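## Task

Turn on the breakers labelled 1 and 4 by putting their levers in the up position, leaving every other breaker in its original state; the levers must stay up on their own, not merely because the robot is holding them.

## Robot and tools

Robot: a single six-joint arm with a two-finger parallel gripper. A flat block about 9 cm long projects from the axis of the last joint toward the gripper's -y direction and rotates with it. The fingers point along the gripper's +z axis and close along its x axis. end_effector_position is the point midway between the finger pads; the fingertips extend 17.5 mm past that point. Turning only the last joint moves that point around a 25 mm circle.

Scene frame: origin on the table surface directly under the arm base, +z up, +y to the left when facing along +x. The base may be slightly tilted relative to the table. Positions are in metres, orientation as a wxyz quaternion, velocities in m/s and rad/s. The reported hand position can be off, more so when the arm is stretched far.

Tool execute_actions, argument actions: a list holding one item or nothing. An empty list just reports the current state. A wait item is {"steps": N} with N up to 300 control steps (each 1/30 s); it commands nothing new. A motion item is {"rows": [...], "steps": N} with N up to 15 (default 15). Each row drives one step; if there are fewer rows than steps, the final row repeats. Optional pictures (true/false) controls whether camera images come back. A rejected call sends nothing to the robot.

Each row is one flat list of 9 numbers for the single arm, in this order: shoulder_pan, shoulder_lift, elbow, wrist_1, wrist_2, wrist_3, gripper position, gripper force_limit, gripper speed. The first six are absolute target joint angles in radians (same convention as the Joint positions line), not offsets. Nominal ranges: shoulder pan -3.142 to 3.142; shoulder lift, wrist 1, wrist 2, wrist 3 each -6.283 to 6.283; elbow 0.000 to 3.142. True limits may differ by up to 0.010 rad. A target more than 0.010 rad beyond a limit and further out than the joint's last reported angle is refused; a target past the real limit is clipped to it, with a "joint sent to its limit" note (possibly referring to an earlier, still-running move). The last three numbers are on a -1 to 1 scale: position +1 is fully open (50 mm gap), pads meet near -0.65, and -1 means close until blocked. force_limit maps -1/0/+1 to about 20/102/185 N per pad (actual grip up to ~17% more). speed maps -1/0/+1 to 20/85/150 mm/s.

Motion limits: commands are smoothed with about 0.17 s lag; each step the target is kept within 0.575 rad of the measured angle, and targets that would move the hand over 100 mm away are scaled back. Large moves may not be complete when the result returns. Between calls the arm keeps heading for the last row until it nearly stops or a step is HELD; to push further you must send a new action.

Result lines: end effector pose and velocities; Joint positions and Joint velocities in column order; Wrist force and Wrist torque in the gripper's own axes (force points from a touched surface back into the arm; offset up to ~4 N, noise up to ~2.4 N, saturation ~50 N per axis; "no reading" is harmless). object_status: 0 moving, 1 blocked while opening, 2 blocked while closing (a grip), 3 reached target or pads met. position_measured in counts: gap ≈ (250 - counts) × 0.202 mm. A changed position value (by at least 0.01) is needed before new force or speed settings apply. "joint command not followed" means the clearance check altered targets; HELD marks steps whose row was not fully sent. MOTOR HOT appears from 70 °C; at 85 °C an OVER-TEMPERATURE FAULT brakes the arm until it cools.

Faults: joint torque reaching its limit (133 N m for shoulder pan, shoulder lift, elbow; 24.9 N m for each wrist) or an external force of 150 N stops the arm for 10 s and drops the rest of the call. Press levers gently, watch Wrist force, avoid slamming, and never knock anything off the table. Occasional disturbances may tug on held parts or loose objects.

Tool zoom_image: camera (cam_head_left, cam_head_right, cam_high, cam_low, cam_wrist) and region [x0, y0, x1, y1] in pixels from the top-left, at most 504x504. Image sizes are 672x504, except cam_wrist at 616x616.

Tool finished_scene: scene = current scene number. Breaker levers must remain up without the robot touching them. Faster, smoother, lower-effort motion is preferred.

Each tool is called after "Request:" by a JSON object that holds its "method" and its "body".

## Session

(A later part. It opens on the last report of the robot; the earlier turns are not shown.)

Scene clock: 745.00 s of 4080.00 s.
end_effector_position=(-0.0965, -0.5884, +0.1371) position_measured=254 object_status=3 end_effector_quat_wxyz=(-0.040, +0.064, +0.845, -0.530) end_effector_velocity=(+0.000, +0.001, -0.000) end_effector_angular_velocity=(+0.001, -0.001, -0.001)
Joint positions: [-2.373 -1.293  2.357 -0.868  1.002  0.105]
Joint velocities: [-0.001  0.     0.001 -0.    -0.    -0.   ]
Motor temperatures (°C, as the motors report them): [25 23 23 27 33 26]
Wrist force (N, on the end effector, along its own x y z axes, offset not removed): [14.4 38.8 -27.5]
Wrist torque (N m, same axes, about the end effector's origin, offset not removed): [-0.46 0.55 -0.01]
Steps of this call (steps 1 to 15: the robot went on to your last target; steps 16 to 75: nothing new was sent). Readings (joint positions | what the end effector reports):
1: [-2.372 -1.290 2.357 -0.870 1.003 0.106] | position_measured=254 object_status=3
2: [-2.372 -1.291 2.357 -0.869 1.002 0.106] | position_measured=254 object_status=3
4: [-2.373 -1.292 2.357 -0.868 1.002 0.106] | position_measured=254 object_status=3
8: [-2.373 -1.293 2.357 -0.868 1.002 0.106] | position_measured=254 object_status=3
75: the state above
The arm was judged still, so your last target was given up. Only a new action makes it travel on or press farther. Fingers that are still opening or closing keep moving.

Request:
{"method": "execute_actions", "body": {"actions": [{"rows": [[-2.372,-1.283,2.3617,-0.8826,1.0024,0.1057,-1,0,0],[-2.3714,-1.273,2.3661,-0.8971,1.003,0.1058,-1,0,0],[-2.3708,-1.2631,2.3706,-0.9115,1.0037,0.106,-1,0,0],[-2.3701,-1.2532,2.375,-0.926,1.0044,0.1061,-1,0,0],[-2.3694,-1.2433,2.3795,-0.9404,1.005,0.1063,-1,0,0],[-2.3688,-1.2334,2.3839,-0.9548,1.0057,0.1064,-1,0,0],[-2.3681,-1.2235,2.3884,-0.9693,1.0063,0.1066,-1,0,0],[-2.3674,-1.2136,2.3928,-0.9837,1.007,0.1067,-1,0,0],[-2.382,-1.205,2.3818,-0.979,0.9928,0.1032,-1,0,0],[-2.3965,-1.1966,2.3707,-0.9744,0.9785,0.0996,-1,0,0],[-2.411,-1.1882,2.3597,-0.9698,0.9643,0.0961,-1,0,0],[-2.4255,-1.1797,2.3486,-0.9652,0.9501,0.0925,-1,0,0],[-2.44,-1.1712,2.3376,-0.9605,0.9359,0.089,-1,0,0],[-2.4545,-1.1627,2.3265,-0.9559,0.9216,0.0855,-1,0,0],[-2.469,-1.1543,2.3155,-0.9513,0.9074,0.0819,-1,0,0]], "steps": 15}], "pictures": false}}

Request:
{"method": "execute_actions", "body": {"actions": [{"steps": 14}]}}

Request:
{"method": "zoom_image", "body": {"camera": "cam_wrist", "region": [240, 210, 380, 330]}}

Scene clock: 781.43 s of 4080.00 s.
end_effector_position=(-0.1192, -0.5803, +0.1095) position_measured=254 object_status=3 end_effector_quat_wxyz=(-0.040, +0.064, +0.845, -0.529) end_effector_velocity=(-0.189, -0.036, -0.017) end_effector_angular_velocity=(-0.001, +0.002, -0.004)
Joint positions: [-2.418 -1.187  2.353 -0.963  0.957  0.094]
Joint velocities: [-0.375  0.255 -0.275  0.072 -0.363 -0.092]
Motor temperatures (°C, as the motors report them): [25 23 23 27 33 26]
Wrist force (N, on the end effector, along its own x y z axes, offset not removed): [-1.8 1.8 -1.0]
Wrist torque (N m, same axes, about the end effector's origin, offset not removed): [0.20 0.28 -0.19]
Steps of this call (steps 1 to 90: nothing new was sent; then 32.93 s passed at rest; steps 91 to 105: all 15 steps of this action). Readings (joint positions | what the end effector reports):
91: [-2.373 -1.293 2.357 -0.868 1.002 0.105] | position_measured=254 object_status=3
92: [-2.373 -1.291 2.358 -0.871 1.002 0.105] | position_measured=254 object_status=3
94: [-2.372 -1.282 2.362 -0.886 1.002 0.105] | position_measured=254 object_status=3
98: [-2.370 -1.250 2.377 -0.932 1.004 0.106] | position_measured=254 object_status=3
105: the state above

Scene clock: 781.90 s of 4080.00 s.
end_effector_position=(-0.1448, -0.5843, +0.1081) position_measured=254 object_status=3 end_effector_quat_wxyz=(-0.040, +0.064, +0.845, -0.530) end_effector_velocity=(-0.002, -0.001, +0.000) end_effector_angular_velocity=(-0.000, +0.001, +0.001)
Joint positions: [-2.469 -1.155  2.316 -0.951  0.908  0.082]
Joint velocities: [-0.003  0.003 -0.005  0.002 -0.004 -0.001]
Motor temperatures (°C, as the motors report them): [25 23 23 27 33 26]
Wrist force (N, on the end effector, along its own x y z axes, offset not removed): [0.4 -0.5 -0.8]
Wrist torque (N m, same axes, about the end effector's origin, offset not removed): [-0.07 0.05 -0.24]
Steps of this call (steps 1 to 14: the robot went on to your last target). Readings (joint positions | what the end effector reports):
1: [-2.430 -1.178 2.343 -0.960 0.945 0.091] | position_measured=254 object_status=3
2: [-2.442 -1.171 2.335 -0.958 0.934 0.088] | position_measured=254 object_status=3
4: [-2.456 -1.163 2.325 -0.955 0.921 0.085] | position_measured=254 object_status=3
8: [-2.466 -1.156 2.318 -0.952 0.910 0.083] | position_measured=254 object_status=3
14: the state above

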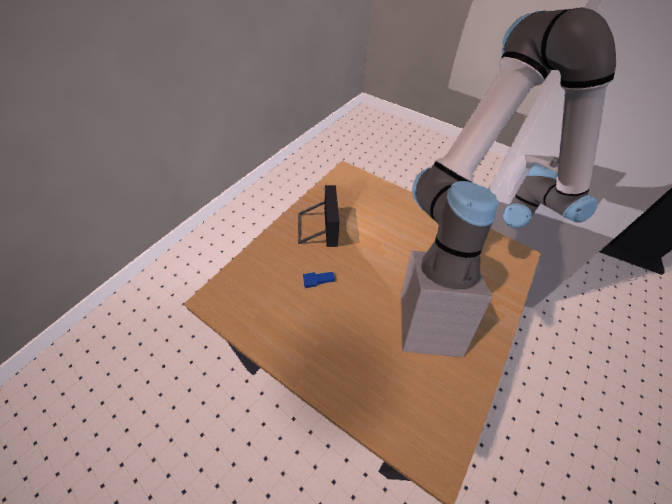

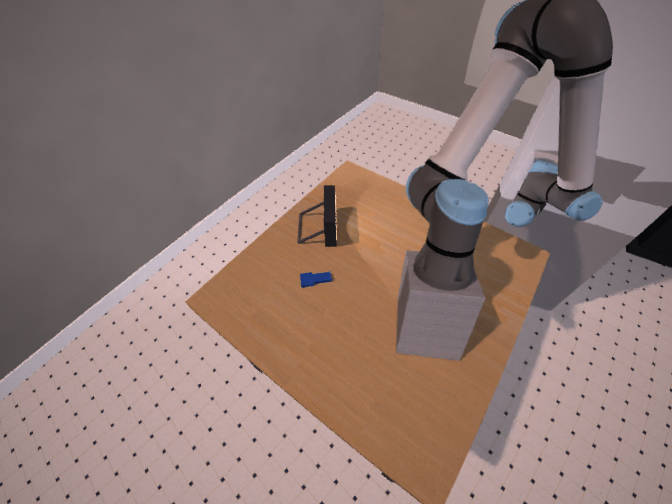

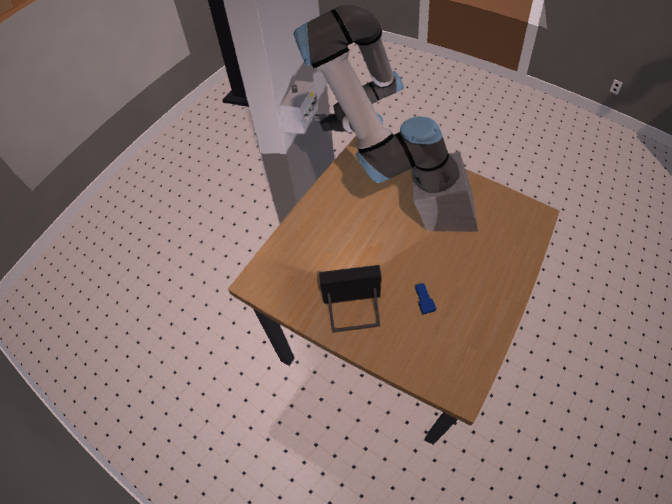

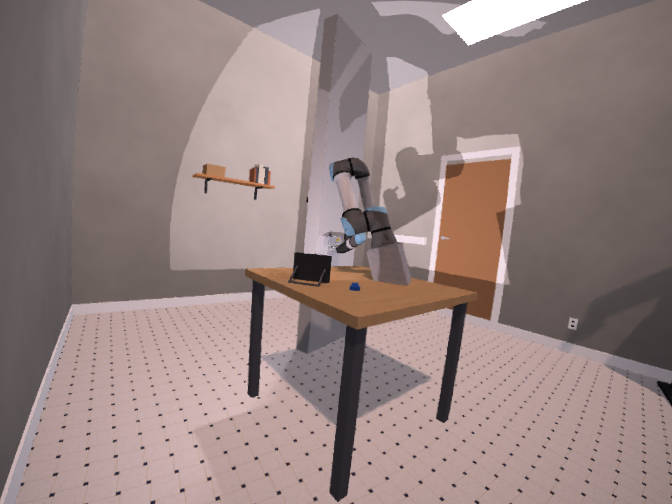

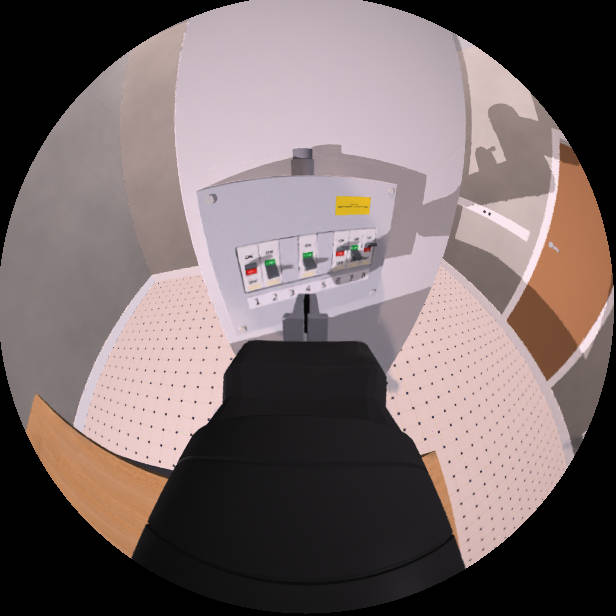

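Region (240, 210, 380, 330) of cam_wrist's 616x616 image, scaled by 3.600, with more detail than that image has; it fills the top 432 rows of this view, and the rest is white.

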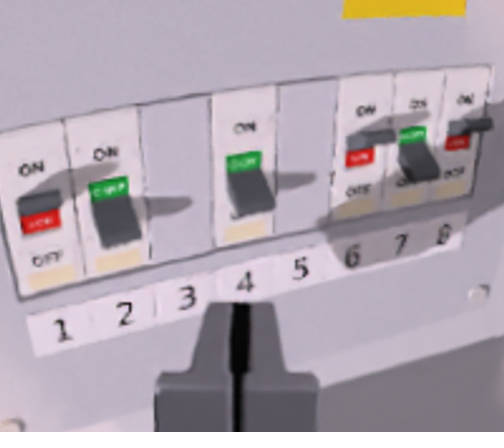

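Request:
{"method": "execute_actions", "body": {"actions": []}}

Scene clock: 811.57 s of 4080.00 s.
end_effector_position=(-0.1450, -0.5843, +0.1081) position_measured=254 object_status=3 end_effector_quat_wxyz=(-0.040, +0.064, +0.845, -0.530) end_effector_velocity=(+0.000, -0.000, -0.000) end_effector_angular_velocity=(+0.000, +0.001, +0.001)
Joint positions: [-2.469 -1.154  2.315 -0.951  0.907  0.082]
Joint velocities: [ 0.001 -0.    -0.     0.     0.    -0.001]
Motor temperatures (°C, as the motors report them): [25 23 23 27 33 26]
Wrist force (N, on the end effector, along its own x y z axes, offset not removed): [-0.2 -0.9 -2.0]
Wrist torque (N m, same axes, about the end effector's origin, offset not removed): [-0.30 0.08 -0.25]
Steps of this call (steps 1 to 30: the robot went on to your last target; steps 31 to 90: nothing new was sent; then 26.67 s passed at rest). Readings (joint positions | what the end effector reports):
1: [-2.469 -1.154 2.316 -0.951 0.908 0.082] | position_measured=254 object_status=3
2: [-2.469 -1.154 2.316 -0.951 0.908 0.082] | position_measured=254 object_status=3
4: [-2.469 -1.154 2.316 -0.951 0.907 0.082] | position_measured=254 object_status=3
8: [-2.469 -1.154 2.316 -0.951 0.907 0.082] | position_measured=254 object_status=3
90: the state above
The arm was judged still, so your last target was given up. Only a new action makes it travel on or press farther. Fingers that are still opening or closing keep moving.

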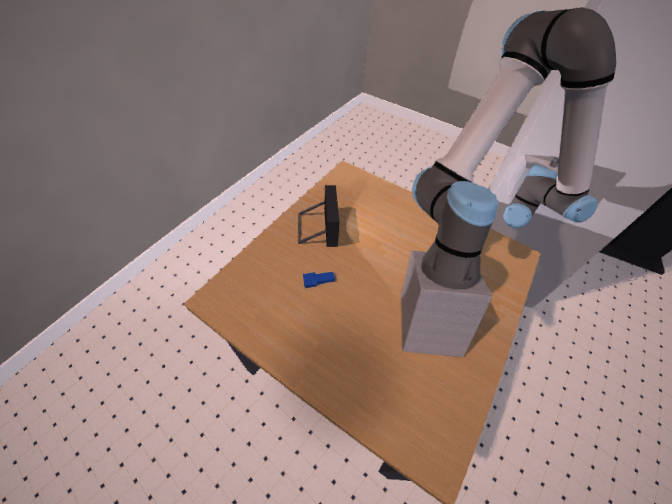

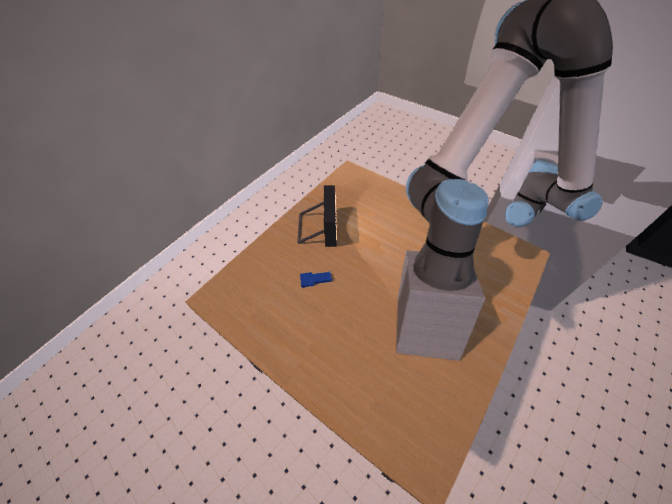

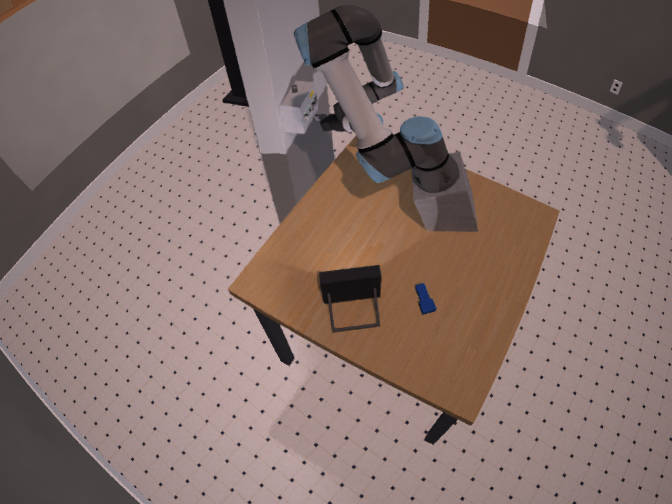

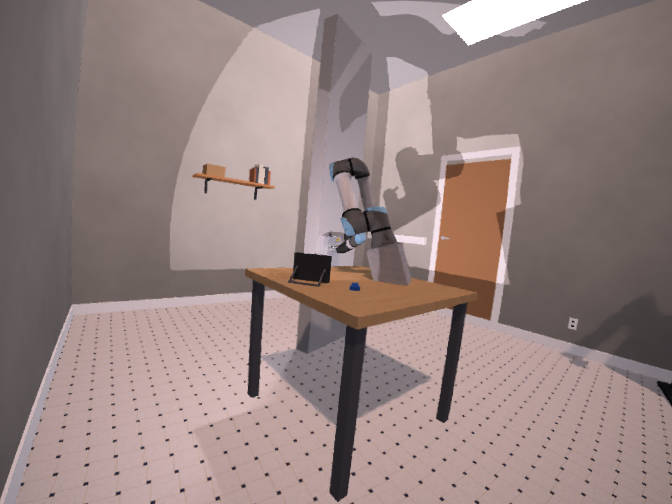

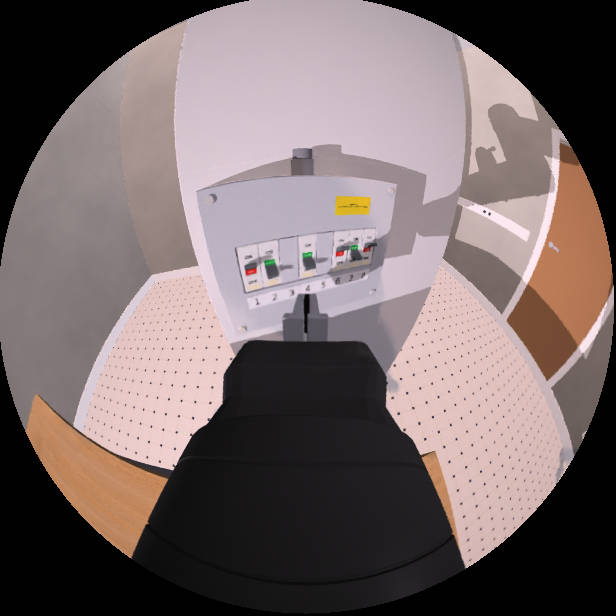

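Request:
{"method": "execute_actions", "body": {"actions": [{"rows":[[-2.4675,-1.1537,2.3126,-0.9492,0.9089,0.0823,-1,0,0],[-2.466,-1.1531,2.3098,-0.9472,0.9104,0.0826,-1,0,0],[-2.4644,-1.1525,2.307,-0.9451,0.9119,0.083,-1,0,0],[-2.4629,-1.1519,2.3041,-0.9431,0.9134,0.0834,-1,0,0],[-2.4613,-1.1512,2.3013,-0.941,0.915,0.0837,-1,0,0],[-2.4598,-1.1506,2.2984,-0.939,0.9165,0.0841,-1,0,0],[-2.4582,-1.15,2.2956,-0.9369,0.918,0.0844,-1,0,0],[-2.4567,-1.1494,2.2927,-0.9349,0.9195,0.0848,-1,0,0]],"steps":15}], "pictures": false}}

Scene clock: 818.87 s of 4080.00 s.
end_effector_position=(-0.1467, -0.5919, +0.1079) position_measured=254 object_status=3 end_effector_quat_wxyz=(-0.040, +0.064, +0.845, -0.529) end_effector_velocity=(-0.001, -0.004, +0.001) end_effector_angular_velocity=(-0.002, +0.002, +0.001)
Joint positions: [-2.457 -1.15   2.294 -0.936  0.919  0.085]
Joint velocities: [ 0.005  0.002 -0.011  0.006  0.005  0.001]
Motor temperatures (°C, as the motors report them): [25 23 23 27 33 26]
Wrist force (N, on the end effector, along its own x y z axes, offset not removed): [-0.6 -1.1 -0.7]
Wrist torque (N m, same axes, about the end effector's origin, offset not removed): [-0.22 0.16 -0.24]
Steps of this call (steps 1 to 90: nothing new was sent; then 3.80 s passed at rest; steps 91 to 105: all 15 steps of this action). Readings (joint positions | what the end effector reports):
91: [-2.469 -1.154 2.315 -0.951 0.907 0.082] | position_measured=254 object_status=3
92: [-2.469 -1.154 2.315 -0.951 0.907 0.082] | position_measured=254 object_status=3
94: [-2.468 -1.154 2.312 -0.949 0.909 0.082] | position_measured=254 object_status=3
98: [-2.462 -1.152 2.303 -0.942 0.914 0.083] | position_measured=254 object_status=3
105: the state above

Request:
{"method": "execute_actions", "body": {"actions": [{"rows":[[-2.4552,-1.1488,2.2899,-0.9329,0.921,0.0852,-1,0,0],[-2.4536,-1.1482,2.287,-0.9308,0.9225,0.0855,-1,0,0],[-2.4521,-1.1475,2.2842,-0.9288,0.924,0.0859,-1,0,0],[-2.4505,-1.1469,2.2813,-0.9267,0.9255,0.0862,-1,0,0],[-2.449,-1.1463,2.2785,-0.9247,0.927,0.0866,-1,0,0]],"steps":15}]}}

Request:
{"method": "zoom_image", "body": {"camera": "cam_wrist", "region": [240, 210, 380, 330]}}

Scene clock: 825.93 s of 4080.00 s.
end_effector_position=(-0.1477, -0.5970, +0.1077) position_measured=254 object_status=3 end_effector_quat_wxyz=(-0.040, +0.064, +0.845, -0.529) end_effector_velocity=(-0.000, -0.001, -0.000) end_effector_angular_velocity=(-0.000, -0.001, -0.001)
Joint positions: [-2.449 -1.146  2.279 -0.925  0.927  0.087]
Joint velocities: [ 0.001  0.001 -0.002  0.001  0.001  0.001]
Motor temperatures (°C, as the motors report them): [25 23 23 27 33 26]
Wrist force (N, on the end effector, along its own x y z axes, offset not removed): [-0.1 2.3 -0.3]
Wrist torque (N m, same axes, about the end effector's origin, offset not removed): [0.37 0.11 -0.26]
Steps of this call (steps 1 to 15: the robot went on to your last target; steps 16 to 90: nothing new was sent; then 3.57 s passed at rest; steps 91 to 105: all 15 steps of this action). Readings (joint positions | what the end effector reports):
91: [-2.457 -1.149 2.293 -0.935 0.920 0.085] | position_measured=254 object_status=3
92: [-2.456 -1.149 2.292 -0.934 0.920 0.085] | position_measured=254 object_status=3
94: [-2.455 -1.149 2.289 -0.932 0.921 0.085] | position_measured=254 object_status=3
98: [-2.451 -1.147 2.282 -0.927 0.925 0.086] | position_measured=254 object_status=3
105: the state above

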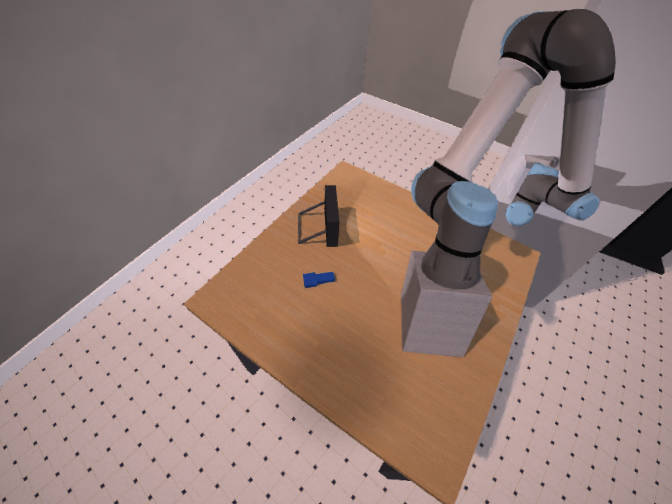

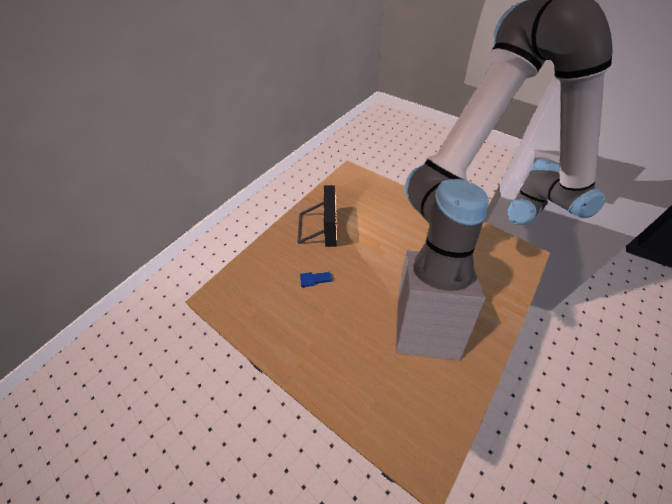

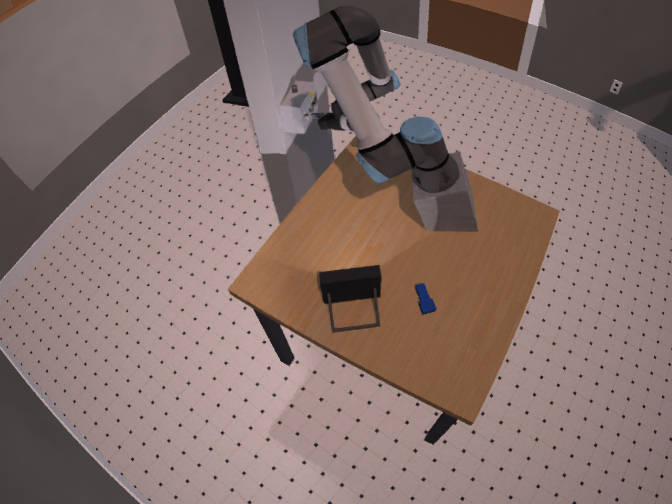

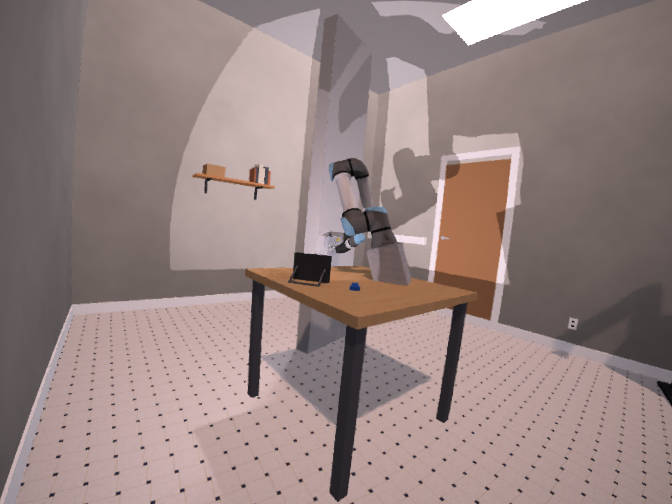

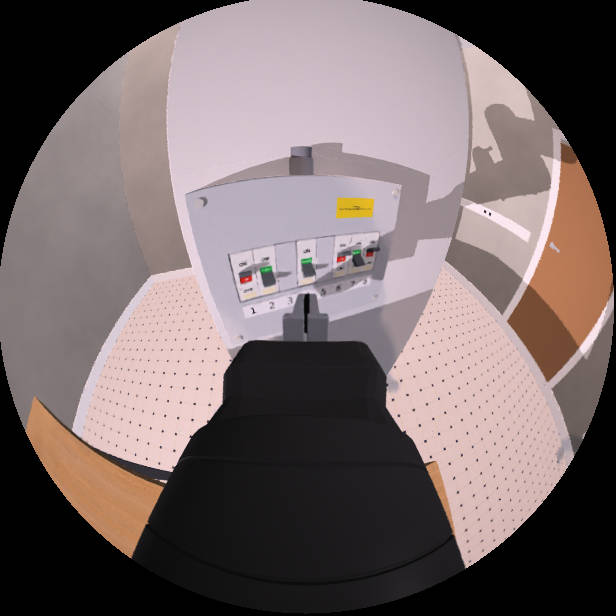

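Region (240, 210, 380, 330) of cam_wrist's 616x616 image, scaled by 3.600, with more detail than that image has; it fills the top 432 rows of this view, and the rest is white.

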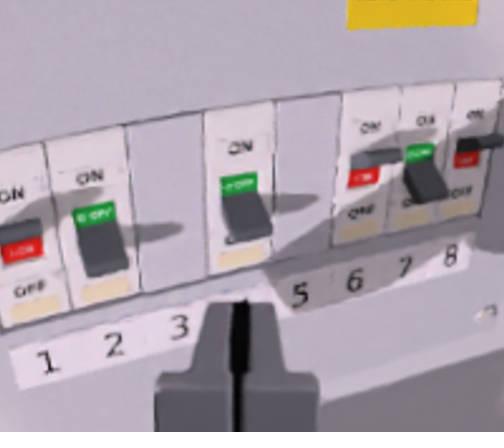

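Request:
{"method": "execute_actions", "body": {"actions": [], "pictures": false}}

Scene clock: 833.50 s of 4080.00 s.
end_effector_position=(-0.1477, -0.5971, +0.1077) position_measured=254 object_status=3 end_effector_quat_wxyz=(-0.040, +0.064, +0.845, -0.529) end_effector_velocity=(+0.001, -0.000, -0.000) end_effector_angular_velocity=(+0.000, -0.003, +0.002)
Joint positions: [-2.449 -1.146  2.278 -0.925  0.927  0.087]
Joint velocities: [ 0.002  0.     0.    -0.    -0.001  0.002]
Motor temperatures (°C, as the motors report them): [25 23 23 27 33 26]
Wrist force (N, on the end effector, along its own x y z axes, offset not removed): [-0.2 1.1 -1.2]
Wrist torque (N m, same axes, about the end effector's origin, offset not removed): [0.11 0.10 -0.28]
Steps of this call (steps 1 to 15: the robot went on to your last target; steps 16 to 90: nothing new was sent; then 4.57 s passed at rest). Readings (joint positions | what the end effector reports):
1: [-2.449 -1.146 2.279 -0.925 0.927 0.087] | position_measured=254 object_status=3
2: [-2.449 -1.146 2.279 -0.925 0.927 0.087] | position_measured=254 object_status=3
4: [-2.449 -1.146 2.279 -0.925 0.927 0.087] | position_measured=254 object_status=3
8: [-2.449 -1.146 2.279 -0.925 0.927 0.087] | position_measured=254 object_status=3
90: the state above
The arm was judged still, so your last target was given up. Only a new action makes it travel on or press farther. Fingers that are still opening or closing keep moving.

Request:
{"method": "execute_actions", "body": {"actions": [{"rows":[[-2.448,-1.1459,2.2766,-0.9233,0.928,0.0868,-1,0,0],[-2.447,-1.1455,2.2747,-0.922,0.929,0.0871,-1,0,0],[-2.4459,-1.1451,2.2728,-0.9206,0.93,0.0873,-1,0,0]],"steps":12}], "pictures": false}}

Scene clock: 839.70 s of 4080.00 s.
end_effector_position=(-0.1480, -0.5990, +0.1077) position_measured=254 object_status=3 end_effector_quat_wxyz=(-0.040, +0.064, +0.845, -0.529) end_effector_velocity=(-0.000, -0.000, -0.000) end_effector_angular_velocity=(+0.001, +0.000, -0.001)
Joint positions: [-2.446 -1.145  2.273 -0.921  0.93   0.087]
Joint velocities: [ 0.     0.    -0.001  0.002  0.001 -0.001]
Motor temperatures (°C, as the motors report them): [25 23 23 27 33 26]
Wrist force (N, on the end effector, along its own x y z axes, offset not removed): [0.5 -0.2 -1.7]
Wrist torque (N m, same axes, about the end effector's origin, offset not removed): [-0.18 0.01 -0.15]
Steps of this call (steps 1 to 90: nothing new was sent; then 2.80 s passed at rest; steps 91 to 102: all 12 steps of this action). Readings (joint positions | what the end effector reports):
91: [-2.449 -1.146 2.278 -0.925 0.927 0.087] | position_measured=254 object_status=3
92: [-2.449 -1.146 2.278 -0.924 0.927 0.087] | position_measured=254 object_status=3
94: [-2.448 -1.146 2.276 -0.923 0.928 0.087] | position_measured=254 object_status=3
98: [-2.446 -1.145 2.274 -0.921 0.930 0.087] | position_measured=254 object_status=3
102: the state above

Request:
{"method": "execute_actions", "body": {"actions": [{"rows":[[-2.4475,-1.1497,2.2733,-0.9163,0.9285,0.0869,-1,0,0],[-2.449,-1.1543,2.2738,-0.912,0.9269,0.0866,-1,0,0],[-2.4506,-1.1589,2.2743,-0.9077,0.9254,0.0862,-1,0,0],[-2.4521,-1.1635,2.2748,-0.9034,0.9239,0.0859,-1,0,0],[-2.4537,-1.1682,2.2754,-0.8992,0.9224,0.0855,-1,0,0],[-2.4552,-1.1728,2.2759,-0.8949,0.9208,0.0851,-1,0,0],[-2.4568,-1.1774,2.2764,-0.8906,0.9193,0.0848,-1,0,0],[-2.4583,-1.182,2.2769,-0.8863,0.9178,0.0844,-1,0,0],[-2.4599,-1.1866,2.2774,-0.882,0.9162,0.0841,-1,0,0],[-2.4614,-1.1912,2.2779,-0.8777,0.9147,0.0837,-1,0,0]],"steps":15}], "pictures": false}}

Scene clock: 850.37 s of 4080.00 s.
end_effector_position=(-0.1479, -0.5993, +0.1225) position_measured=254 object_status=3 end_effector_quat_wxyz=(-0.040, +0.064, +0.845, -0.529) end_effector_velocity=(+0.001, +0.000, +0.011) end_effector_angular_velocity=(-0.001, +0.001, +0.001)
Joint positions: [-2.46  -1.188  2.278 -0.881  0.916  0.084]
Joint velocities: [-0.011 -0.033  0.004  0.03  -0.012 -0.004]
Motor temperatures (°C, as the motors report them): [25 23 23 27 33 26]
Wrist force (N, on the end effector, along its own x y z axes, offset not removed): [-0.3 -0.3 -3.5]
Wrist torque (N m, same axes, about the end effector's origin, offset not removed): [-0.14 0.11 -0.25]
Steps of this call (steps 1 to 15: the robot went on to your last target; steps 16 to 90: nothing new was sent; then 7.17 s passed at rest; steps 91 to 105: all 15 steps of this action). Readings (joint positions | what the end effector reports):
91: [-2.446 -1.145 2.273 -0.921 0.930 0.087] | position_measured=254 object_status=3
92: [-2.446 -1.146 2.273 -0.920 0.930 0.087] | position_measured=254 object_status=3
94: [-2.447 -1.150 2.273 -0.915 0.928 0.087] | position_measured=254 object_status=3
98: [-2.453 -1.165 2.275 -0.901 0.923 0.086] | position_measured=254 object_status=3
105: the state above

Request:
{"method": "execute_actions", "body": {"actions": [{"rows":[[-2.463,-1.1958,2.2784,-0.8734,0.9132,0.0833,-1,0,0],[-2.4645,-1.2004,2.2789,-0.8691,0.9117,0.083,-1,0,0],[-2.4661,-1.2051,2.2795,-0.8649,0.9101,0.0826,-1,0,0],[-2.4676,-1.2097,2.28,-0.8606,0.9086,0.0823,-1,0,0],[-2.4692,-1.2143,2.2805,-0.8563,0.9071,0.0819,-1,0,0]],"steps":15}]}}

Request:
{"method": "zoom_image", "body": {"camera": "cam_wrist", "region": [240, 210, 380, 330]}}

Scene clock: 856.53 s of 4080.00 s.
end_effector_position=(-0.1476, -0.5991, +0.1314) position_measured=254 object_status=3 end_effector_quat_wxyz=(-0.040, +0.064, +0.845, -0.530) end_effector_velocity=(+0.001, +0.000, +0.001) end_effector_angular_velocity=(+0.000, -0.000, +0.000)
Joint positions: [-2.469 -1.214  2.28  -0.857  0.907  0.082]
Joint velocities: [-0.001 -0.005  0.001  0.004 -0.001 -0.   ]
Motor temperatures (°C, as the motors report them): [25 23 23 27 33 26]
Wrist force (N, on the end effector, along its own x y z axes, offset not removed): [-0.1 -0.9 -1.1]
Wrist torque (N m, same axes, about the end effector's origin, offset not removed): [-0.28 0.04 -0.29]
Steps of this call (steps 1 to 15: the robot went on to your last target; steps 16 to 90: nothing new was sent; then 2.67 s passed at rest; steps 91 to 105: all 15 steps of this action). Readings (joint positions | what the end effector reports):
91: [-2.461 -1.191 2.278 -0.878 0.915 0.084] | position_measured=254 object_status=3
92: [-2.462 -1.192 2.278 -0.877 0.914 0.084] | position_measured=254 object_status=3
94: [-2.463 -1.197 2.279 -0.873 0.913 0.083] | position_measured=254 object_status=3
98: [-2.467 -1.209 2.280 -0.861 0.909 0.082] | position_measured=254 object_status=3
105: the state above

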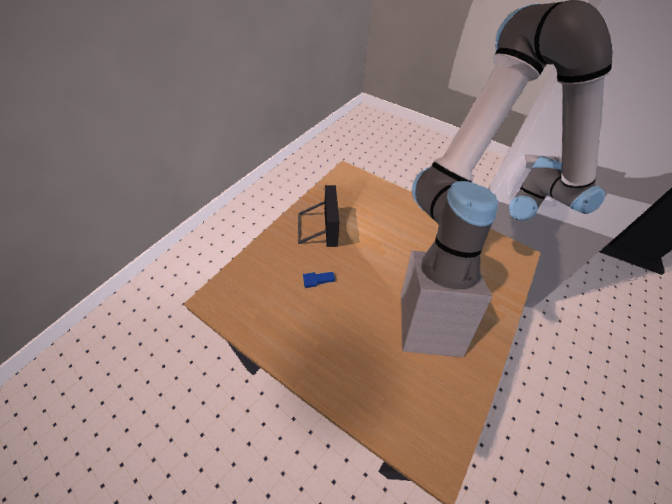

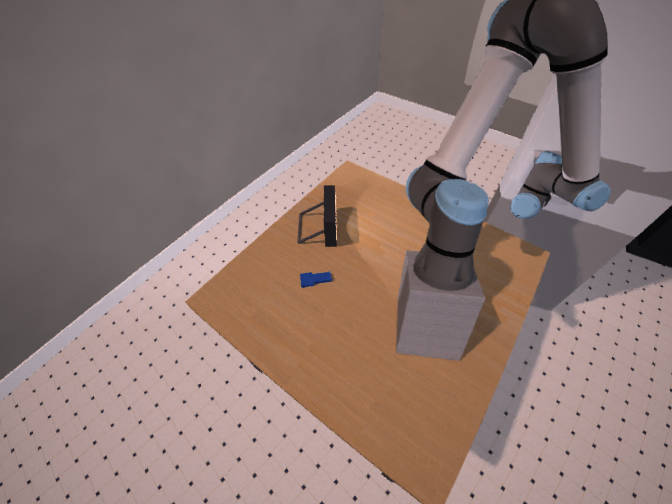

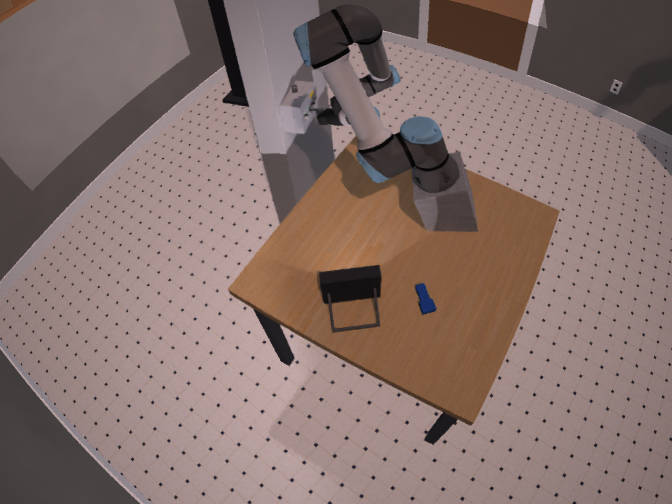

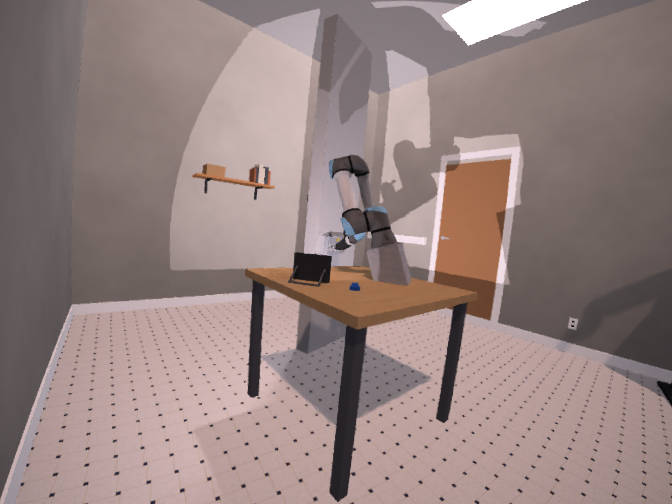

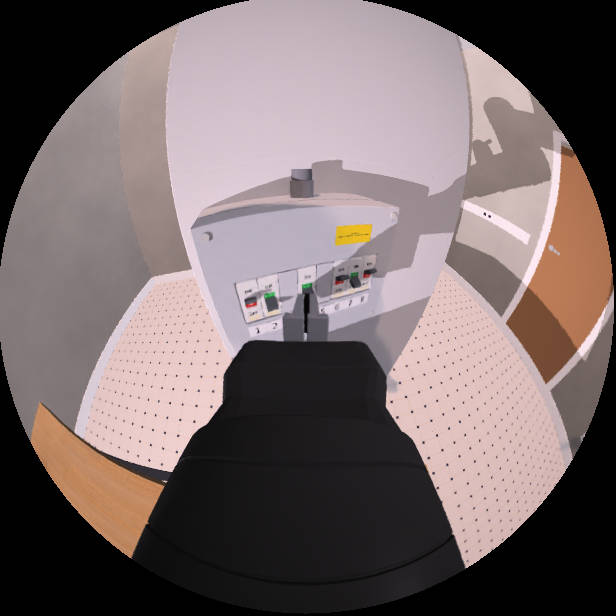

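Region (240, 210, 380, 330) of cam_wrist's 616x616 image, scaled by 3.600, with more detail than that image has; it fills the top 432 rows of this view, and the rest is white.

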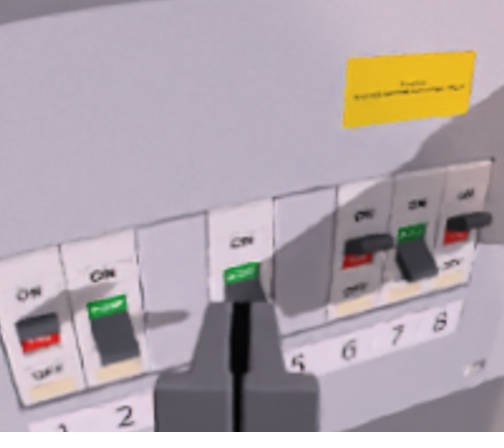

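Request:
{"method": "execute_actions", "body": {"actions": [{"rows":[[-2.4669,-1.2074,2.2797,-0.8627,0.9094,0.0824,-1,0,0],[-2.4645,-1.2005,2.279,-0.8692,0.9117,0.083,-1,0,0],[-2.4622,-1.1935,2.2782,-0.8756,0.914,0.0835,-1,0,0],[-2.4599,-1.1866,2.2774,-0.882,0.9163,0.0841,-1,0,0],[-2.4575,-1.1797,2.2766,-0.8884,0.9186,0.0846,-1,0,0],[-2.4552,-1.1728,2.2759,-0.8949,0.9208,0.0851,-1,0,0],[-2.4529,-1.1659,2.2751,-0.9013,0.9231,0.0857,-1,0,0],[-2.4506,-1.1589,2.2743,-0.9077,0.9254,0.0862,-1,0,0],[-2.4482,-1.152,2.2736,-0.9142,0.9277,0.0868,-1,0,0],[-2.4459,-1.1451,2.2728,-0.9206,0.93,0.0873,-1,0,0]],"steps":15}], "pictures": false}}

Request:
{"method": "execute_actions", "body": {"actions": [{"rows":[[-2.4459,-1.1451,2.2728,-0.9206,0.93,0.0873,-1,0,0],[-2.4459,-1.1451,2.2728,-0.9206,0.93,0.0873,-1,0,0],[-2.4459,-1.1451,2.2728,-0.9206,0.93,0.0873,-1,0,0],[-2.4449,-1.1447,2.2709,-0.9192,0.931,0.0875,-1,0,0],[-2.4439,-1.1443,2.269,-0.9179,0.932,0.0878,-1,0,0],[-2.4428,-1.1439,2.2671,-0.9165,0.933,0.088,-1,0,0],[-2.4418,-1.1435,2.2652,-0.9151,0.934,0.0883,-1,0,0],[-2.4408,-1.1431,2.2633,-0.9138,0.935,0.0885,-1,0,0],[-2.4398,-1.1427,2.2614,-0.9124,0.936,0.0887,-1,0,0]],"steps":15}], "pictures": false}}

Scene clock: 879.83 s of 4080.00 s.
end_effector_position=(-0.1481, -0.5991, +0.1093) position_measured=254 object_status=3 end_effector_quat_wxyz=(-0.040, +0.064, +0.845, -0.529) end_effector_velocity=(+0.001, -0.000, -0.018) end_effector_angular_velocity=(+0.000, -0.002, +0.002)
Joint positions: [-2.447 -1.15   2.273 -0.916  0.928  0.087]
Joint velocities: [ 0.019  0.05  -0.006 -0.047  0.016  0.005]
Motor temperatures (°C, as the motors report them): [25 23 23 27 33 26]
Wrist force (N, on the end effector, along its own x y z axes, offset not removed): [0.3 2.3 -2.5]
Wrist torque (N m, same axes, about the end effector's origin, offset not removed): [0.27 0.04 -0.29]
Steps of this call (steps 1 to 15: the robot went on to your last target; steps 16 to 90: nothing new was sent; then 19.80 s passed at rest; steps 91 to 105: all 15 steps of this action). Readings (joint positions | what the end effector reports):
91: [-2.469 -1.214 2.281 -0.856 0.907 0.082] | position_measured=254 object_status=3
92: [-2.469 -1.213 2.281 -0.857 0.907 0.082] | position_measured=254 object_status=3
94: [-2.467 -1.206 2.280 -0.864 0.910 0.082] | position_measured=254 object_status=3
98: [-2.459 -1.184 2.277 -0.885 0.917 0.084] | position_measured=254 object_status=3
105: the state above

Scene clock: 880.33 s of 4080.00 s.
end_effector_position=(-0.1487, -0.6028, +0.1077) position_measured=254 object_status=3 end_effector_quat_wxyz=(-0.040, +0.064, +0.845, -0.529) end_effector_velocity=(-0.000, -0.002, -0.001) end_effector_angular_velocity=(+0.002, -0.001, -0.001)
Joint positions: [-2.44  -1.143  2.262 -0.913  0.936  0.089]
Joint velocities: [ 0.005  0.002 -0.007  0.007  0.005  0.001]
Motor temperatures (°C, as the motors report them): [25 23 23 27 33 26]
Wrist force (N, on the end effector, along its own x y z axes, offset not removed): [0.4 0.1 -0.7]
Wrist torque (N m, same axes, about the end effector's origin, offset not removed): [0.02 0.04 -0.24]
Steps of this call (steps 1 to 15: all 15 steps of this action). Readings (joint positions | what the end effector reports):
1: [-2.447 -1.148 2.273 -0.918 0.929 0.087] | position_measured=254 object_status=3
2: [-2.447 -1.147 2.273 -0.919 0.929 0.087] | position_measured=254 object_status=3
4: [-2.446 -1.146 2.273 -0.920 0.930 0.087] | position_measured=254 object_status=3
8: [-2.444 -1.145 2.269 -0.918 0.932 0.088] | position_measured=254 object_status=3
15: the state above

Request:
{"method": "execute_actions", "body": {"actions": [{"rows":[[-2.4389,-1.1423,2.2597,-0.9112,0.9369,0.0889,-1,0,0],[-2.438,-1.142,2.258,-0.91,0.9378,0.0891,-1,0,0],[-2.437,-1.1416,2.2563,-0.9087,0.9387,0.0894,-1,0,0],[-2.4361,-1.1413,2.2546,-0.9075,0.9396,0.0896,-1,0,0],[-2.4352,-1.1409,2.2529,-0.9063,0.9405,0.0898,-1,0,0]],"steps":13}]}}

Request:
{"method": "zoom_image", "body": {"camera": "cam_wrist", "region": [240, 210, 380, 330]}}

Scene clock: 886.57 s of 4080.00 s.
end_effector_position=(-0.1492, -0.6060, +0.1076) position_measured=254 object_status=3 end_effector_quat_wxyz=(-0.040, +0.064, +0.845, -0.529) end_effector_velocity=(-0.001, -0.002, +0.001) end_effector_angular_velocity=(-0.001, +0.001, -0.000)
Joint positions: [-2.435 -1.141  2.253 -0.907  0.94   0.09 ]
Joint velocities: [ 0.001  0.001 -0.005  0.003  0.001  0.   ]
Motor temperatures (°C, as the motors report them): [25 23 23 27 33 26]
Wrist force (N, on the end effector, along its own x y z axes, offset not removed): [-1.2 0.1 -1.7]
Wrist torque (N m, same axes, about the end effector's origin, offset not removed): [-0.09 0.29 -0.27]
Steps of this call (steps 1 to 15: the robot went on to your last target; steps 16 to 90: nothing new was sent; then 2.80 s passed at rest; steps 91 to 103: all 13 steps of this action). Readings (joint positions | what the end effector reports):
91: [-2.440 -1.143 2.261 -0.912 0.936 0.089] | position_measured=254 object_status=3
92: [-2.440 -1.143 2.261 -0.912 0.936 0.089] | position_measured=254 object_status=3
94: [-2.439 -1.142 2.259 -0.911 0.937 0.089] | position_measured=254 object_status=3
98: [-2.436 -1.141 2.255 -0.908 0.939 0.090] | position_measured=254 object_status=3
103: the state above

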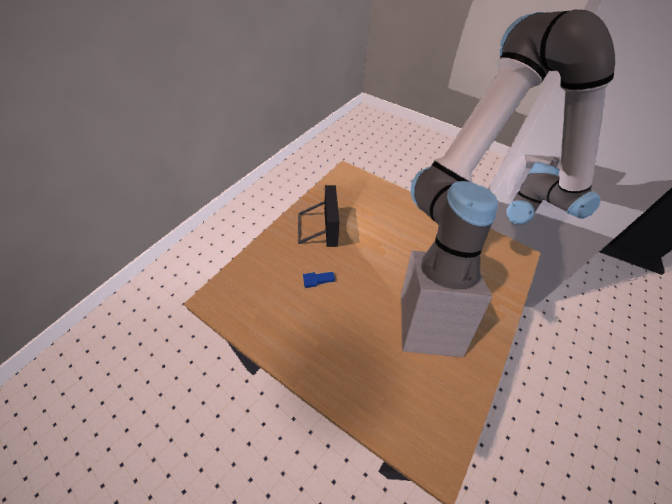

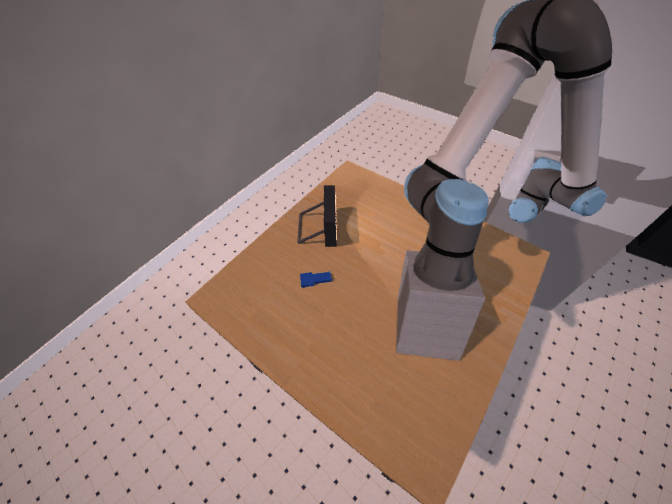

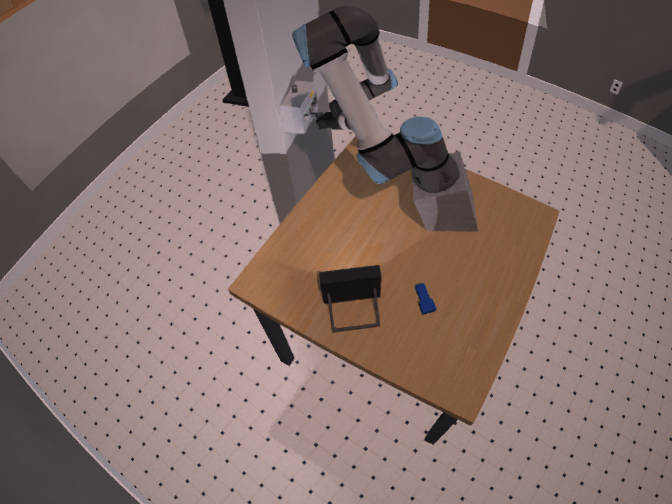

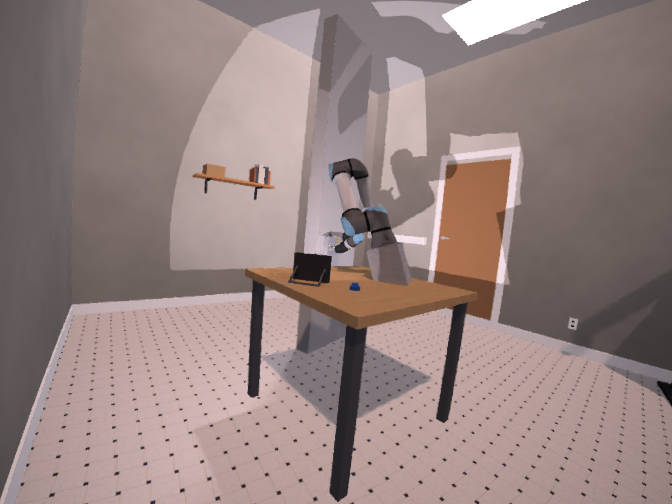

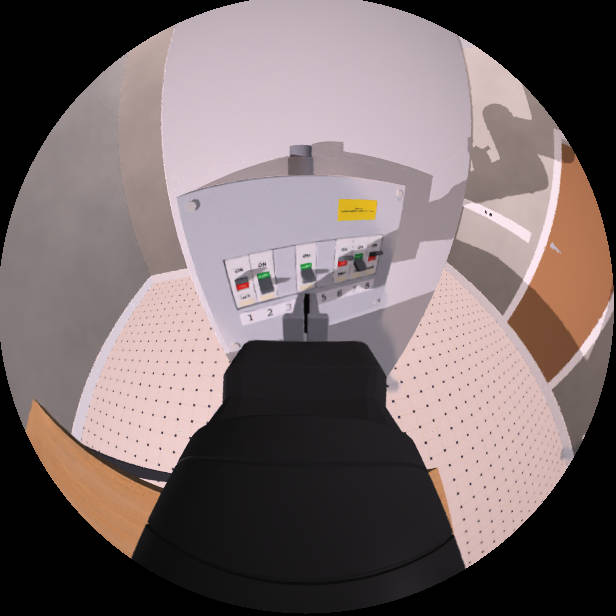

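Region (240, 210, 380, 330) of cam_wrist's 616x616 image, scaled by 3.600, with more detail than that image has; it fills the top 432 rows of this view, and the rest is white.

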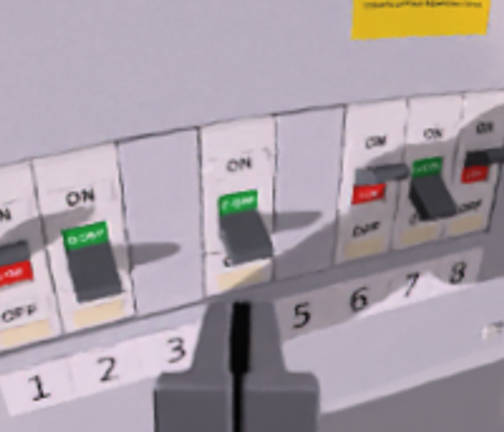

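Request:
{"method": "execute_actions", "body": {"actions": [{"rows":[[-2.4343,-1.1405,2.2512,-0.9051,0.9414,0.09,-1,0,0],[-2.4334,-1.1402,2.2495,-0.9039,0.9423,0.0902,-1,0,0],[-2.4324,-1.1398,2.2478,-0.9026,0.9432,0.0905,-1,0,0],[-2.4315,-1.1395,2.2461,-0.9014,0.9441,0.0907,-1,0,0],[-2.4306,-1.1391,2.2444,-0.9002,0.945,0.0909,-1,0,0]],"steps":13}], "pictures": false}}

Scene clock: 902.30 s of 4080.00 s.
end_effector_position=(-0.1497, -0.6067, +0.1068) position_measured=254 object_status=3 end_effector_quat_wxyz=(-0.040, +0.066, +0.846, -0.528) end_effector_velocity=(+0.000, -0.001, +0.000) end_effector_angular_velocity=(-0.001, +0.001, +0.002)
Joint positions: [-2.433 -1.14   2.249 -0.9    0.945  0.091]
Joint velocities: [ 0.    -0.    -0.001 -0.    -0.001 -0.001]
Motor temperatures (°C, as the motors report them): [25 23 23 27 33 26]
Wrist force (N, on the end effector, along its own x y z axes, offset not removed): [8.0 6.9 -20.9]
Wrist torque (N m, same axes, about the end effector's origin, offset not removed): [0.09 0.57 -0.21]
FORCE FAULT: contact force on the arm reached its limit, and the arm stopped for 10 seconds. The contact can be on any part of the arm, not only on its tool. The arm's remaining commands of this call were not run. The arm holds still and accepts commands again. Move the arm away from the contact; if what it grips holds it there, let go first. Pushing or pulling that hard again can fault the arm again.
The stop began at step 99 of this call (marked STOPPED below). From that step on the arm followed nothing that you had sent. 5 steps, steps kept back included, did not run and will not run. Nothing is kept back now, and the robot has no last target.
Steps of this call (steps 1 to 15: the robot went on to your last target; steps 16 to 90: nothing new was sent; then 2.43 s passed at rest; steps 91 to 98: the first 8 steps of this action; steps 99 to 399: the stop). Readings (joint positions | what the end effector reports):
91: [-2.435 -1.141 2.253 -0.906 0.941 0.090] | position_measured=254 object_status=3
92: [-2.435 -1.141 2.253 -0.906 0.941 0.090] | position_measured=254 object_status=3
94: [-2.434 -1.140 2.251 -0.905 0.942 0.090] | position_measured=254 object_status=3
98: [-2.432 -1.140 2.248 -0.901 0.944 0.091] | position_measured=254 object_status=3
99: [-2.432 -1.140 2.249 -0.901 0.944 0.091] | position_measured=254 object_status=3 STOPPED
399: the state above

Request:
{"method": "execute_actions", "body": {"actions": [{"rows":[[-2.4345,-1.1408,2.2515,-0.9035,0.9425,0.0905,-1,0,0],[-2.4355,-1.1411,2.2535,-0.9055,0.941,0.09,-1,0,0],[-2.4365,-1.1415,2.2555,-0.9075,0.9395,0.0896,-1,0,0],[-2.4375,-1.1418,2.2572,-0.9094,0.9383,0.0893,-1,0,0]],"steps":12}], "pictures": false}}

Scene clock: 913.07 s of 4080.00 s.
end_effector_position=(-0.1490, -0.6047, +0.1076) position_measured=254 object_status=3 end_effector_quat_wxyz=(-0.040, +0.064, +0.845, -0.529) end_effector_velocity=(+0.000, +0.000, +0.001) end_effector_angular_velocity=(-0.003, +0.003, +0.003)
Joint positions: [-2.437 -1.142  2.257 -0.909  0.939  0.089]
Joint velocities: [-0.002 -0.001  0.002 -0.005 -0.003 -0.001]
Motor temperatures (°C, as the motors report them): [25 23 23 27 33 26]
Wrist force (N, on the end effector, along its own x y z axes, offset not removed): [-0.1 1.2 -0.2]
Wrist torque (N m, same axes, about the end effector's origin, offset not removed): [0.08 0.07 -0.34]
Steps of this call (steps 1 to 90: nothing new was sent; then 7.37 s passed at rest; steps 91 to 102: all 12 steps of this action). Readings (joint positions | what the end effector reports):
91: [-2.433 -1.140 2.249 -0.900 0.945 0.091] | position_measured=254 object_status=3
92: [-2.433 -1.140 2.250 -0.901 0.944 0.091] | position_measured=254 object_status=3
94: [-2.434 -1.140 2.252 -0.904 0.942 0.091] | position_measured=254 object_status=3
98: [-2.437 -1.141 2.256 -0.908 0.939 0.090] | position_measured=254 object_status=3
102: the state above


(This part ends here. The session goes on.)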